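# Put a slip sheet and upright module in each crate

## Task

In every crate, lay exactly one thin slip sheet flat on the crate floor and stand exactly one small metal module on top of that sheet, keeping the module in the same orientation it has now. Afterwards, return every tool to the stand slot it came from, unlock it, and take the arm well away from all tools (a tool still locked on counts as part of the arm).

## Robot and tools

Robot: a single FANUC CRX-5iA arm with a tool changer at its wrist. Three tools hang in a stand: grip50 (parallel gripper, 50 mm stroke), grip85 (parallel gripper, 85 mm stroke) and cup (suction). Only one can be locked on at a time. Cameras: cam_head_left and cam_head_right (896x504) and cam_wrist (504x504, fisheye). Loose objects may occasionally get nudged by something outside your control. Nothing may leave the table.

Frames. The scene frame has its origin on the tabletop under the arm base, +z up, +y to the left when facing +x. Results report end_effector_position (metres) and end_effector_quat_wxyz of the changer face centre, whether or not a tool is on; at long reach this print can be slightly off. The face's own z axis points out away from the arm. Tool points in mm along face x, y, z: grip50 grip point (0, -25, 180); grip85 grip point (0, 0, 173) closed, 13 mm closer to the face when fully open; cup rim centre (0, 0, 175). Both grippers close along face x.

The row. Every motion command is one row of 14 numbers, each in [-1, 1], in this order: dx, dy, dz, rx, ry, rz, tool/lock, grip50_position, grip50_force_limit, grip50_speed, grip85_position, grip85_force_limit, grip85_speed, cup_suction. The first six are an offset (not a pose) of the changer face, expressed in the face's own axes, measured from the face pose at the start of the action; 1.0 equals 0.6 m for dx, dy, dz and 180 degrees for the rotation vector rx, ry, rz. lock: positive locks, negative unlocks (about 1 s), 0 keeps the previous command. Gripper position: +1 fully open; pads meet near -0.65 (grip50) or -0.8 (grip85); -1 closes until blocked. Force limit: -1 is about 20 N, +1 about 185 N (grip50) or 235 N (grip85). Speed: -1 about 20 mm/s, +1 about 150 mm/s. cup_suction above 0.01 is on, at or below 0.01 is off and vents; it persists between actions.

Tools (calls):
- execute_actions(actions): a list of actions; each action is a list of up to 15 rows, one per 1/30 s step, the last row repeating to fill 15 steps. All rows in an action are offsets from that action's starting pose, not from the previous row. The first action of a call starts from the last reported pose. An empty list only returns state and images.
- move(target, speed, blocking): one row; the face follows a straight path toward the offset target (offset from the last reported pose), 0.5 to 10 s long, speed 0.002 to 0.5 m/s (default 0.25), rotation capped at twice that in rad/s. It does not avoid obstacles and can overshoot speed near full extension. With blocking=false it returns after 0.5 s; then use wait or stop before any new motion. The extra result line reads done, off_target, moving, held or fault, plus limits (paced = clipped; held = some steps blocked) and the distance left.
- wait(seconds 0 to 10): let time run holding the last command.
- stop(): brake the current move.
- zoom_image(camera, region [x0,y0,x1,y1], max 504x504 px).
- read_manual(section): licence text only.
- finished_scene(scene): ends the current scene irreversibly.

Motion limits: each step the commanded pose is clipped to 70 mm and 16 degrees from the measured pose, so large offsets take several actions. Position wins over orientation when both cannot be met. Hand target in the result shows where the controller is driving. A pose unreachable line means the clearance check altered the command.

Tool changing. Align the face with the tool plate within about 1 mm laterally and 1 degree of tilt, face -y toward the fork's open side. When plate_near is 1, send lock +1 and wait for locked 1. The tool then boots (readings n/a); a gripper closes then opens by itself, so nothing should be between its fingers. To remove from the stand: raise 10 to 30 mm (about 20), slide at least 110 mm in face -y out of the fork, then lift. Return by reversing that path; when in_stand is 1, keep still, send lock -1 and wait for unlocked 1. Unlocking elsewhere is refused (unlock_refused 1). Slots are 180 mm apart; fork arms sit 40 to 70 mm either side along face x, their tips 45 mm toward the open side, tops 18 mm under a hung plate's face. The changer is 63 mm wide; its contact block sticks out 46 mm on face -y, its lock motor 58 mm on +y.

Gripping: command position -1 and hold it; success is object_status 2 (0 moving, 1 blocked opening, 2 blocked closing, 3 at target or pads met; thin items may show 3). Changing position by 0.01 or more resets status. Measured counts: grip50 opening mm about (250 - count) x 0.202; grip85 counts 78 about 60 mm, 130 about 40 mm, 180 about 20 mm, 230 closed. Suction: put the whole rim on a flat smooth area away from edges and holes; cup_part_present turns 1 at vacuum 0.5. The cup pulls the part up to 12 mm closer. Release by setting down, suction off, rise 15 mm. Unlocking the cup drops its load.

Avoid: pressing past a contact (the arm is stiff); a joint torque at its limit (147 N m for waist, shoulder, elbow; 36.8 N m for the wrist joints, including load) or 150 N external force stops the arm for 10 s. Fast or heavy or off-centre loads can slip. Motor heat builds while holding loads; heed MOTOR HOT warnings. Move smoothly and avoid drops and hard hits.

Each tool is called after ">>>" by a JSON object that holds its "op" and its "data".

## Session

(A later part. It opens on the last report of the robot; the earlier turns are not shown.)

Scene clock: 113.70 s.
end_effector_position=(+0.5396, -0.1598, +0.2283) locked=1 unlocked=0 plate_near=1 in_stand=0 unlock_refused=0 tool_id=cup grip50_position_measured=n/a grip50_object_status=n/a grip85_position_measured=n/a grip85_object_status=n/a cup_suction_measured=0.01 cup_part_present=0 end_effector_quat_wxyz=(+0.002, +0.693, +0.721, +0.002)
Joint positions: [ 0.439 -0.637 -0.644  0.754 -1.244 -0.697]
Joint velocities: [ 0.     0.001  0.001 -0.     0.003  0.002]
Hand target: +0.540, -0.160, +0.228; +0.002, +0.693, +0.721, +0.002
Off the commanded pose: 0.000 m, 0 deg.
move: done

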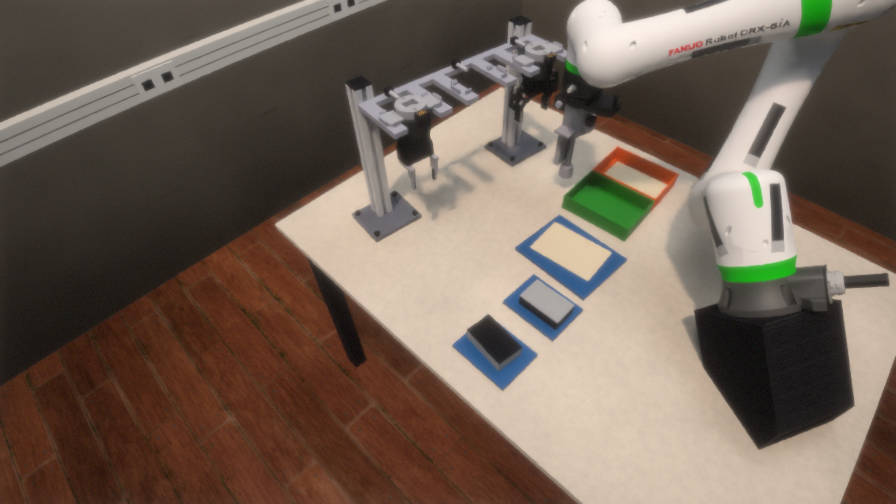

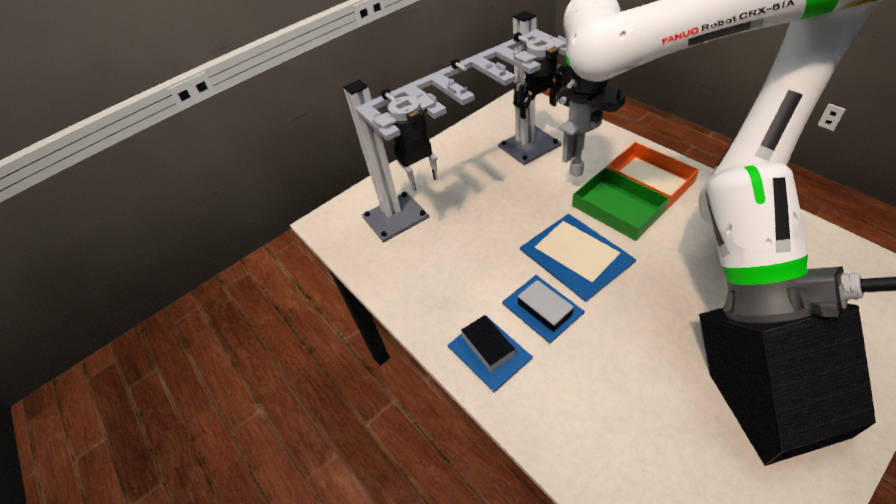

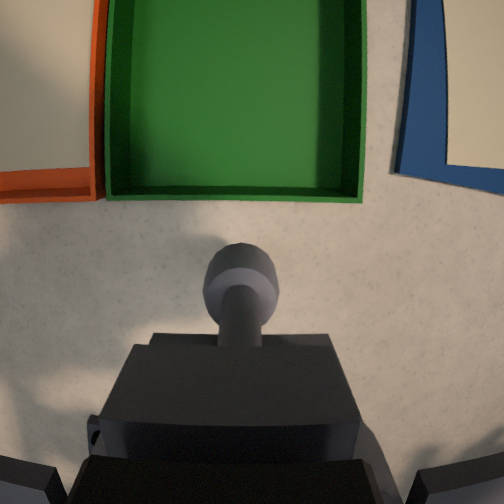

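>>> {"op": "move", "data": {"target": [0.217,-0.008,0,0,0,0,0,0,0,0,0,0,0,0]}}

>>> {"op": "move", "data": {"target": [0.093,-0.246,0.01,0,0,-0.003,0,0,0,0,0,0,0,0], "speed": 0.2}}

Scene clock: 117.43 s.
end_effector_position=(+0.5297, -0.0299, +0.2284) locked=1 unlocked=0 plate_near=1 in_stand=0 unlock_refused=0 tool_id=cup grip50_position_measured=n/a grip50_object_status=n/a grip85_position_measured=n/a grip85_object_status=n/a cup_suction_measured=0.01 cup_part_present=0 end_effector_quat_wxyz=(+0.002, +0.693, +0.721, +0.002)
Joint positions: [ 0.774 -0.493 -0.707  0.828 -1.337 -1.094]
Joint velocities: [ 0.002  0.001  0.001  0.     0.002 -0.   ]
Hand target: +0.530, -0.030, +0.228; +0.002, +0.693, +0.721, +0.002
Off the commanded pose: 0.000 m, 0 deg.
move: done

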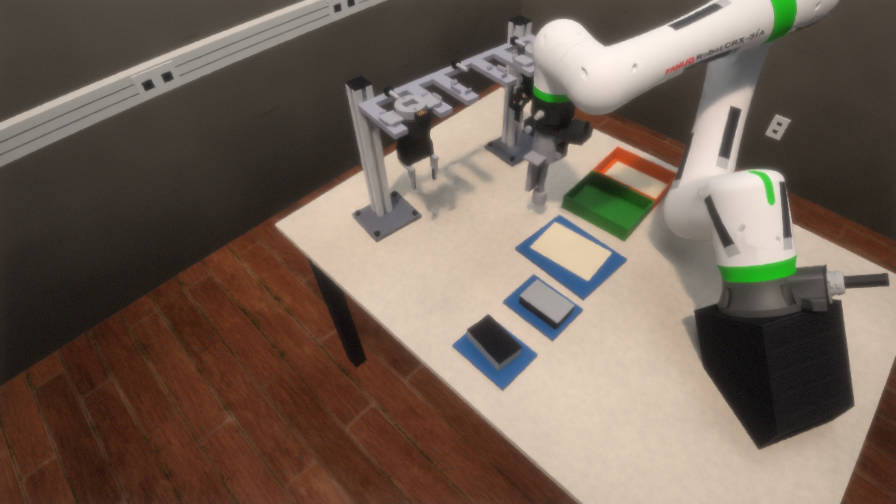

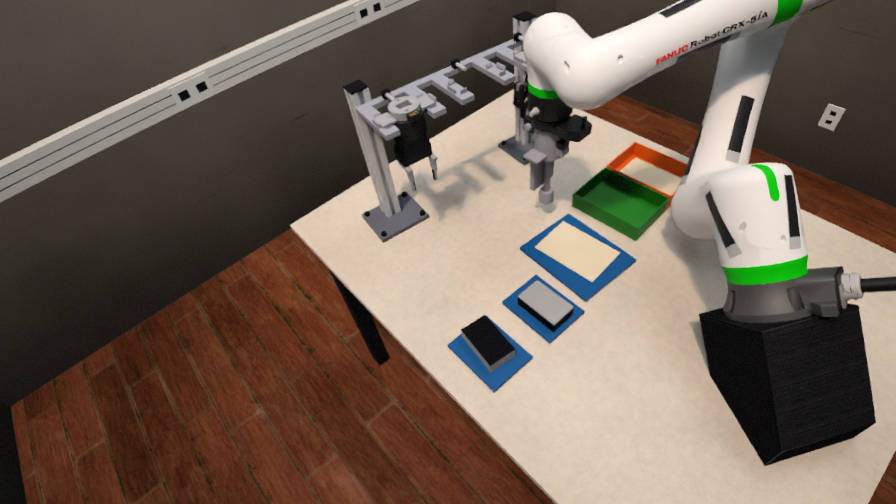

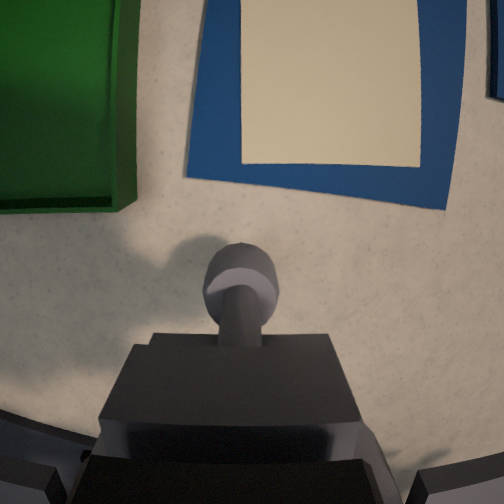

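Scene clock: 118.80 s.
end_effector_position=(+0.3801, +0.0200, +0.2214) locked=1 unlocked=0 plate_near=1 in_stand=0 unlock_refused=0 tool_id=cup grip50_position_measured=n/a grip50_object_status=n/a grip85_position_measured=n/a grip85_object_status=n/a cup_suction_measured=0.01 cup_part_present=0 end_effector_quat_wxyz=(+0.002, +0.690, +0.724, +0.003)
Joint positions: [ 1.326 -0.663 -1.032  0.715 -1.601 -1.569]
Joint velocities: [ 0.001 -0.     0.    -0.001 -0.002 -0.001]
Hand target: +0.380, +0.020, +0.221; +0.002, +0.690, +0.724, +0.003
Off the commanded pose: 0.000 m, 0 deg.
move: done

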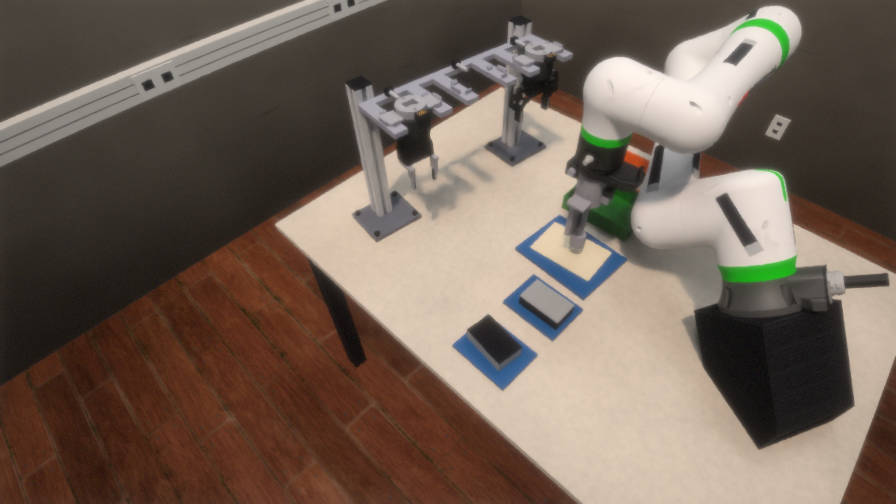

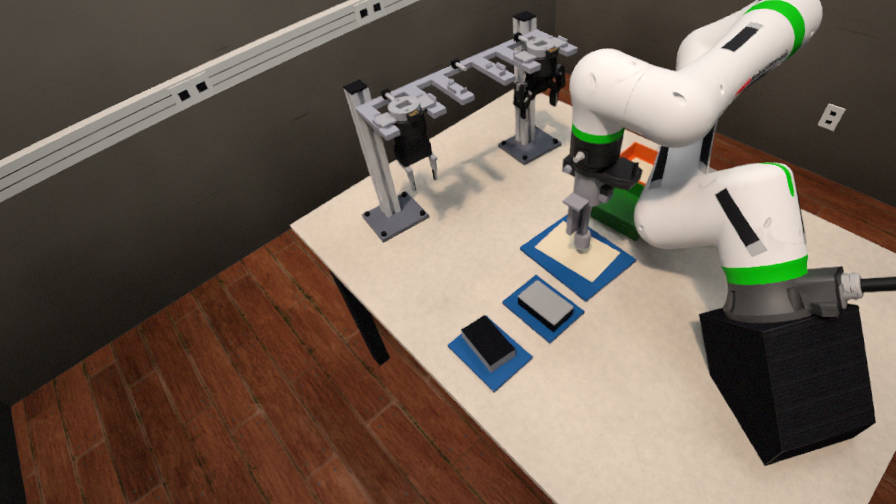

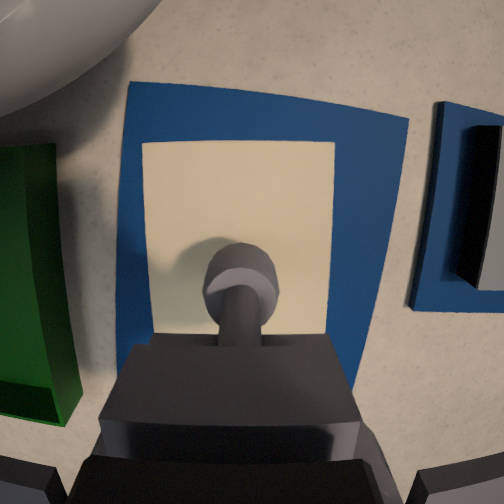

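>>> {"op": "move", "data": {"target": [-0.002,-0.004,0.068,0,0,0.003,0,0,0,0,0,0,0,1], "speed": 0.04}}

>>> {"op": "wait", "data": {"seconds": 0.5}}

Scene clock: 121.53 s.
end_effector_position=(+0.3780, +0.0189, +0.1807) locked=1 unlocked=0 plate_near=1 in_stand=0 unlock_refused=0 tool_id=cup grip50_position_measured=n/a grip50_object_status=n/a grip85_position_measured=n/a grip85_object_status=n/a cup_suction_measured=0.94 cup_part_present=1 end_effector_quat_wxyz=(+0.002, +0.693, +0.721, +0.003)
Joint positions: [ 1.149 -0.625 -1.099  0.785 -1.416 -1.532]
Joint velocities: [-0.    -0.    -0.001 -0.     0.001  0.   ]
Hand target: +0.378, +0.019, +0.181; +0.002, +0.693, +0.721, +0.003
Off the commanded pose: 0.000 m, 0 deg.
move: done

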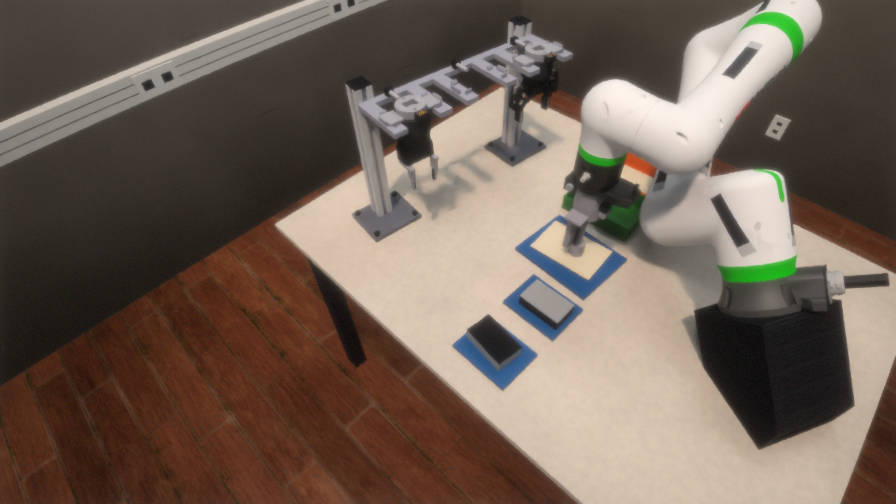

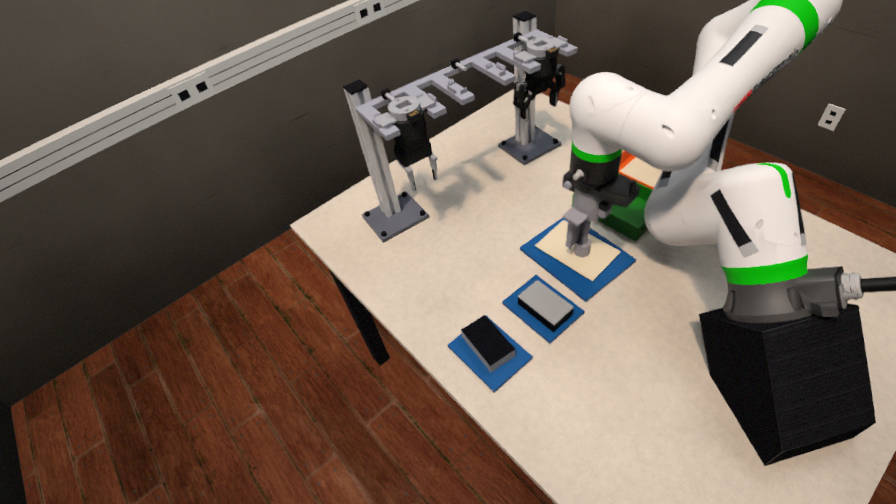

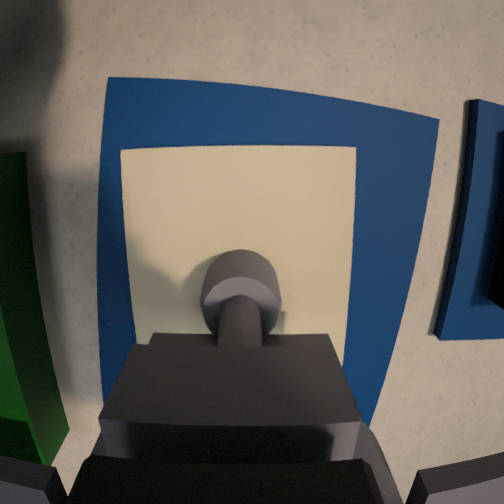

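Scene clock: 122.03 s.
end_effector_position=(+0.3780, +0.0189, +0.1807) locked=1 unlocked=0 plate_near=1 in_stand=0 unlock_refused=0 tool_id=cup grip50_position_measured=n/a grip50_object_status=n/a grip85_position_measured=n/a grip85_object_status=n/a cup_suction_measured=0.95 cup_part_present=1 end_effector_quat_wxyz=(+0.002, +0.693, +0.721, +0.003)
Joint positions: [ 1.149 -0.625 -1.099  0.785 -1.415 -1.532]
Joint velocities: [-0.  0.  0. -0. -0.  0.]
Hand target: +0.378, +0.019, +0.181; +0.002, +0.693, +0.721, +0.003
Off the commanded pose: 0.000 m, 0 deg.
wait: 0.50 s; at rest by 0.17 s

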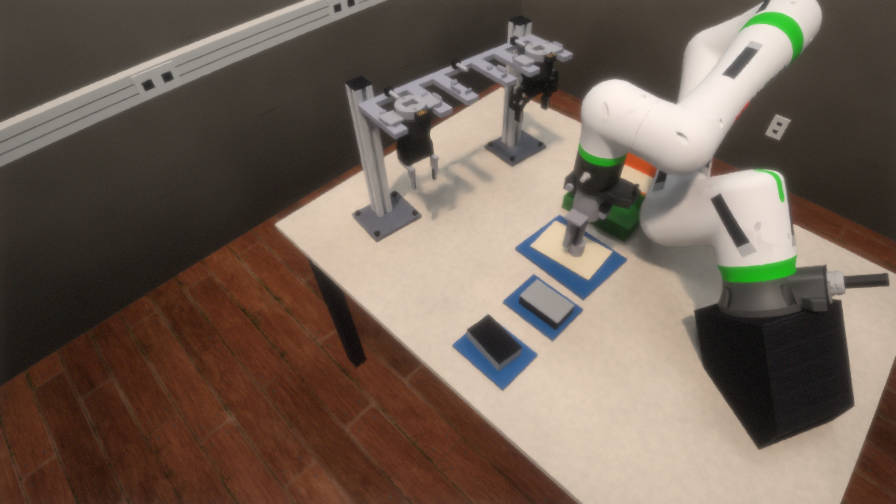

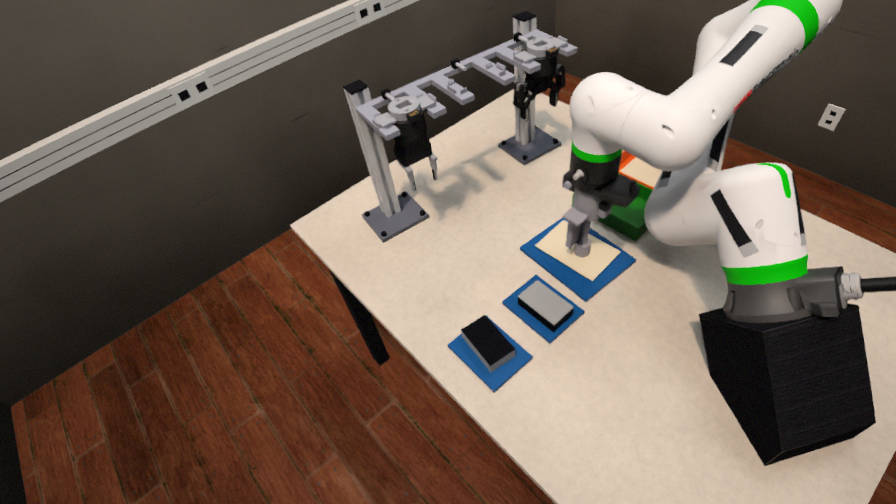

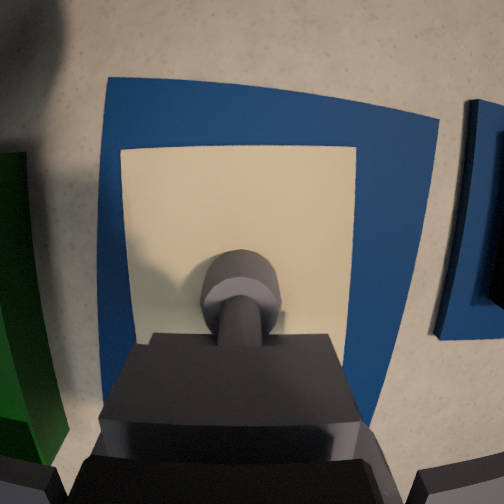

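>>> {"op": "move", "data": {"target": [0,0,-0.07,0,0,0,0,0,0,0,0,0,0,1], "speed": 0.08}}

>>> {"op": "move", "data": {"target": [-0.09,0.23,0,0,0,0,0,0,0,0,0,0,0,1], "speed": 0.2}}

>>> {"op": "move", "data": {"target": [-0.229,0,0,0,0,0.008,0,0,0,0,0,0,0,1], "speed": 0.2}}

>>> {"op": "move", "data": {"target": [0,-0.215,0,0,0,0,0,0,0,0,0,0,0,1], "speed": 0.1}}

Scene clock: 126.40 s.
end_effector_position=(+0.3777, +0.0187, +0.2226) locked=1 unlocked=0 plate_near=1 in_stand=0 unlock_refused=0 tool_id=cup grip50_position_measured=n/a grip50_object_status=n/a grip85_position_measured=n/a grip85_object_status=n/a cup_suction_measured=0.95 cup_part_present=1 end_effector_quat_wxyz=(+0.002, +0.693, +0.720, +0.003)
Joint positions: [ 1.344 -0.674 -1.035  0.708 -1.618 -1.587]
Joint velocities: [ 0.001  0.     0.    -0.    -0.    -0.   ]
Hand target: +0.378, +0.019, +0.223; +0.002, +0.693, +0.720, +0.003
Off the commanded pose: 0.000 m, 0 deg.
move: done

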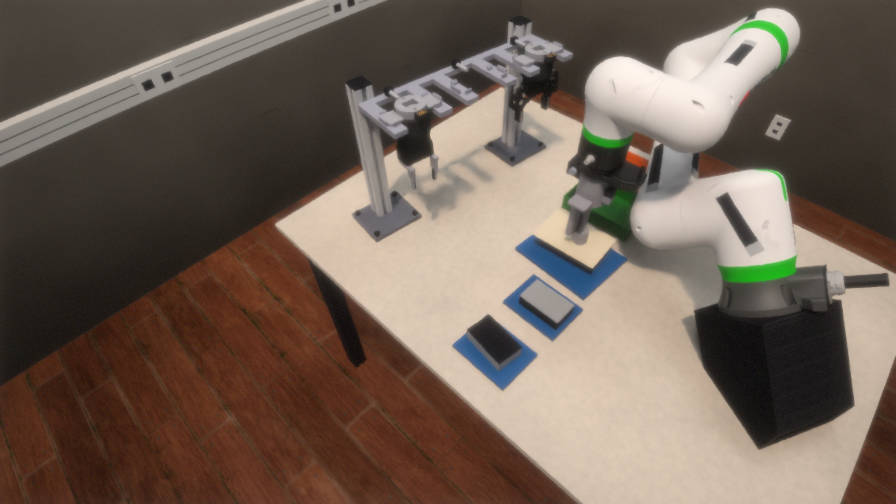

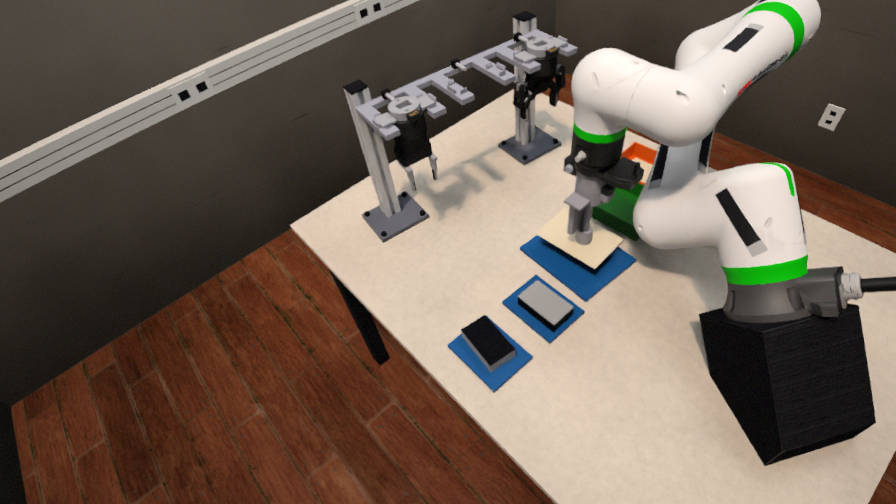

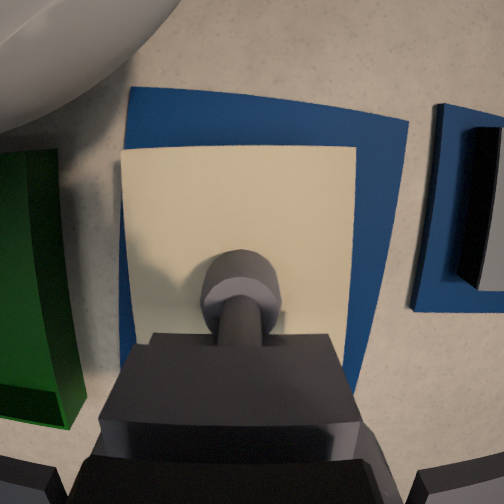

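Scene clock: 127.63 s.
end_effector_position=(+0.5177, -0.0298, +0.2235) locked=1 unlocked=0 plate_near=1 in_stand=0 unlock_refused=0 tool_id=cup grip50_position_measured=n/a grip50_object_status=n/a grip85_position_measured=n/a grip85_object_status=n/a cup_suction_measured=0.95 cup_part_present=1 end_effector_quat_wxyz=(+0.002, +0.693, +0.721, +0.002)
Joint positions: [ 0.786 -0.513 -0.743  0.83  -1.334 -1.114]
Joint velocities: [ 0.001  0.001 -0.     0.     0.002  0.001]
Hand target: +0.518, -0.030, +0.223; +0.002, +0.693, +0.721, +0.002
Off the commanded pose: 0.000 m, 0 deg.
move: done

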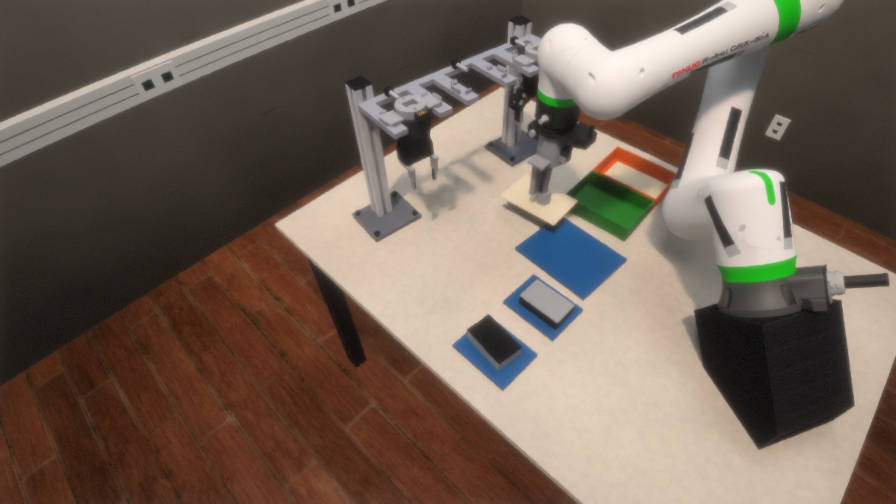

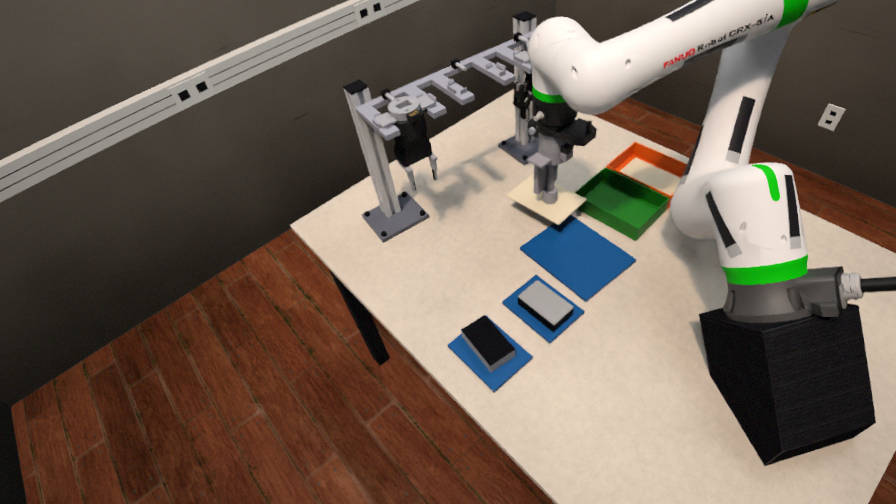

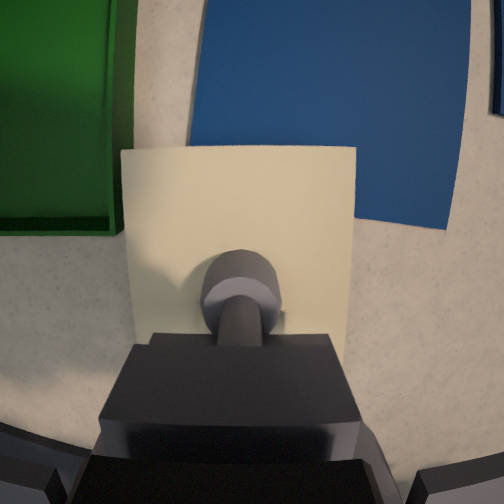

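Scene clock: 128.77 s.
end_effector_position=(+0.5231, -0.1671, +0.2234) locked=1 unlocked=0 plate_near=1 in_stand=0 unlock_refused=0 tool_id=cup grip50_position_measured=n/a grip50_object_status=n/a grip85_position_measured=n/a grip85_object_status=n/a cup_suction_measured=0.95 cup_part_present=1 end_effector_quat_wxyz=(+0.002, +0.702, +0.712, +0.002)
Joint positions: [ 0.425 -0.679 -0.687  0.751 -1.233 -0.712]
Joint velocities: [0.001 0.    0.001 0.    0.002 0.001]
Hand target: +0.523, -0.167, +0.223; +0.002, +0.702, +0.712, +0.002
Off the commanded pose: 0.000 m, 0 deg.
move: done

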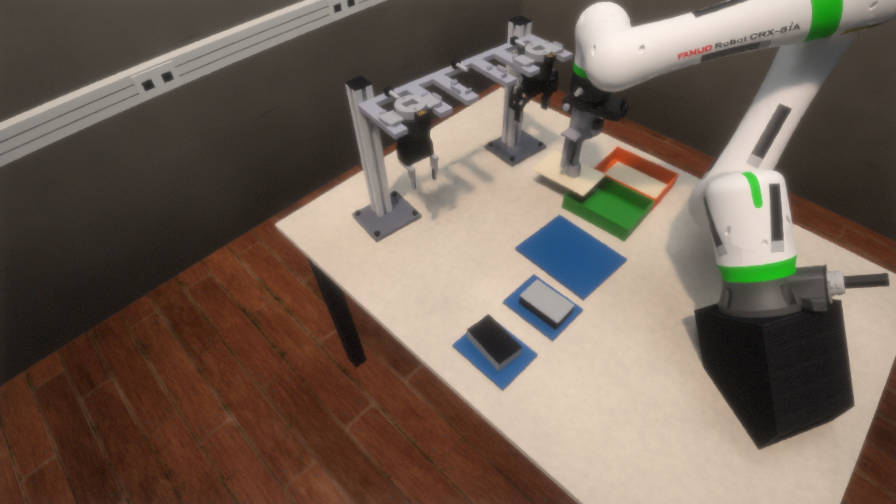

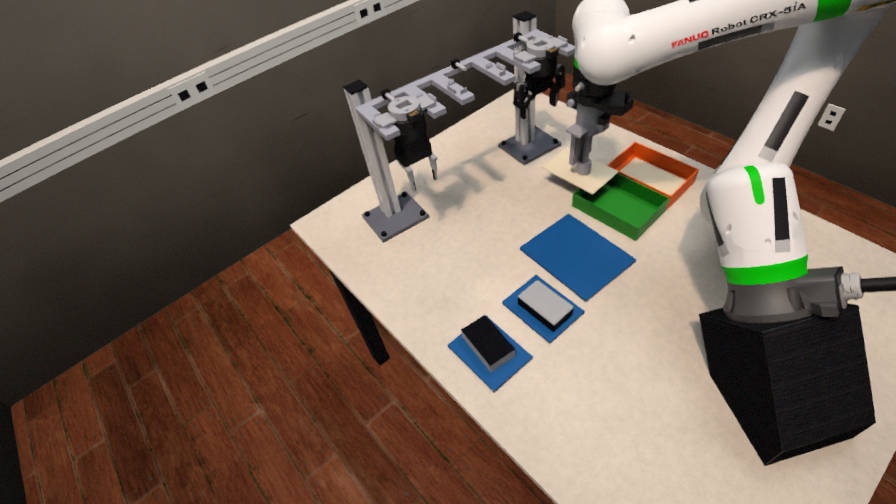

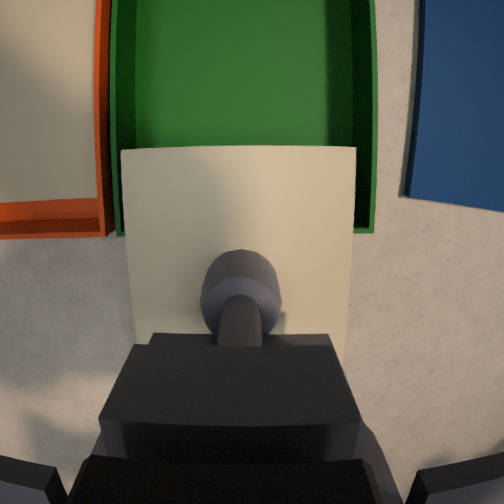

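Scene clock: 130.60 s.
end_effector_position=(+0.3941, -0.1694, +0.2221) locked=1 unlocked=0 plate_near=1 in_stand=0 unlock_refused=0 tool_id=cup grip50_position_measured=n/a grip50_object_status=n/a grip85_position_measured=n/a grip85_object_status=n/a cup_suction_measured=0.95 cup_part_present=1 end_effector_quat_wxyz=(+0.002, +0.703, +0.712, +0.002)
Joint positions: [ 0.957 -1.139 -1.002  0.813 -1.711 -0.989]
Joint velocities: [ 0.037 -0.011 -0.003  0.005 -0.033 -0.019]
Hand target: +0.394, -0.169, +0.222; +0.002, +0.703, +0.712, +0.002
Off the commanded pose: 0.001 m, 0 deg.
move: done

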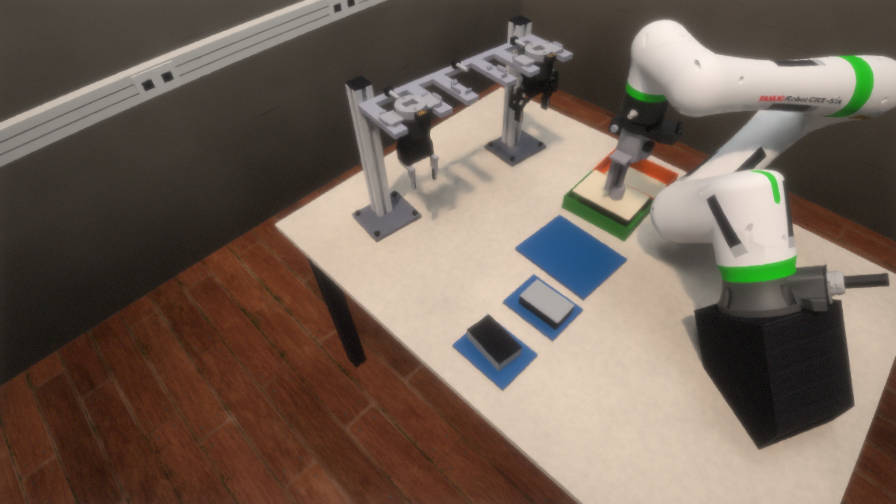

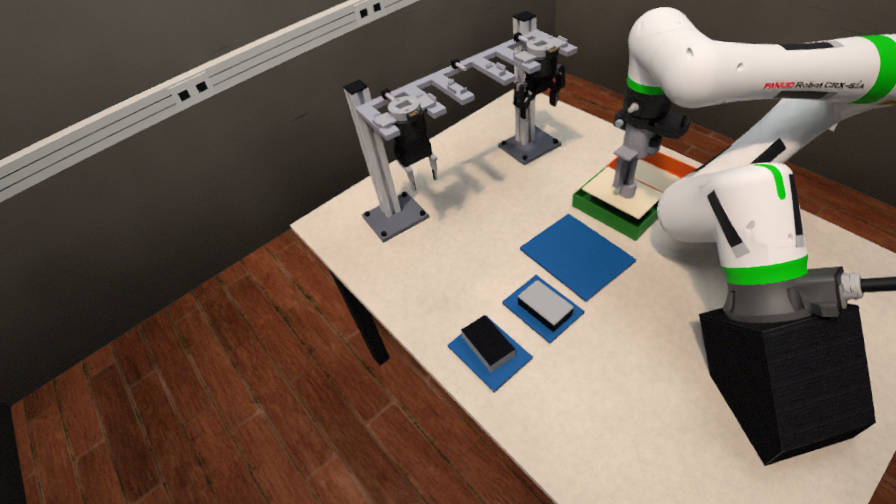

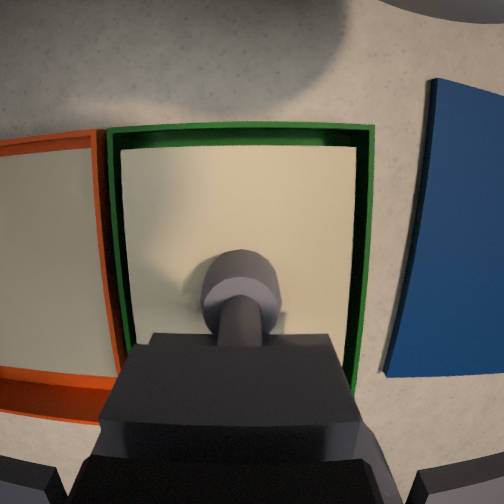

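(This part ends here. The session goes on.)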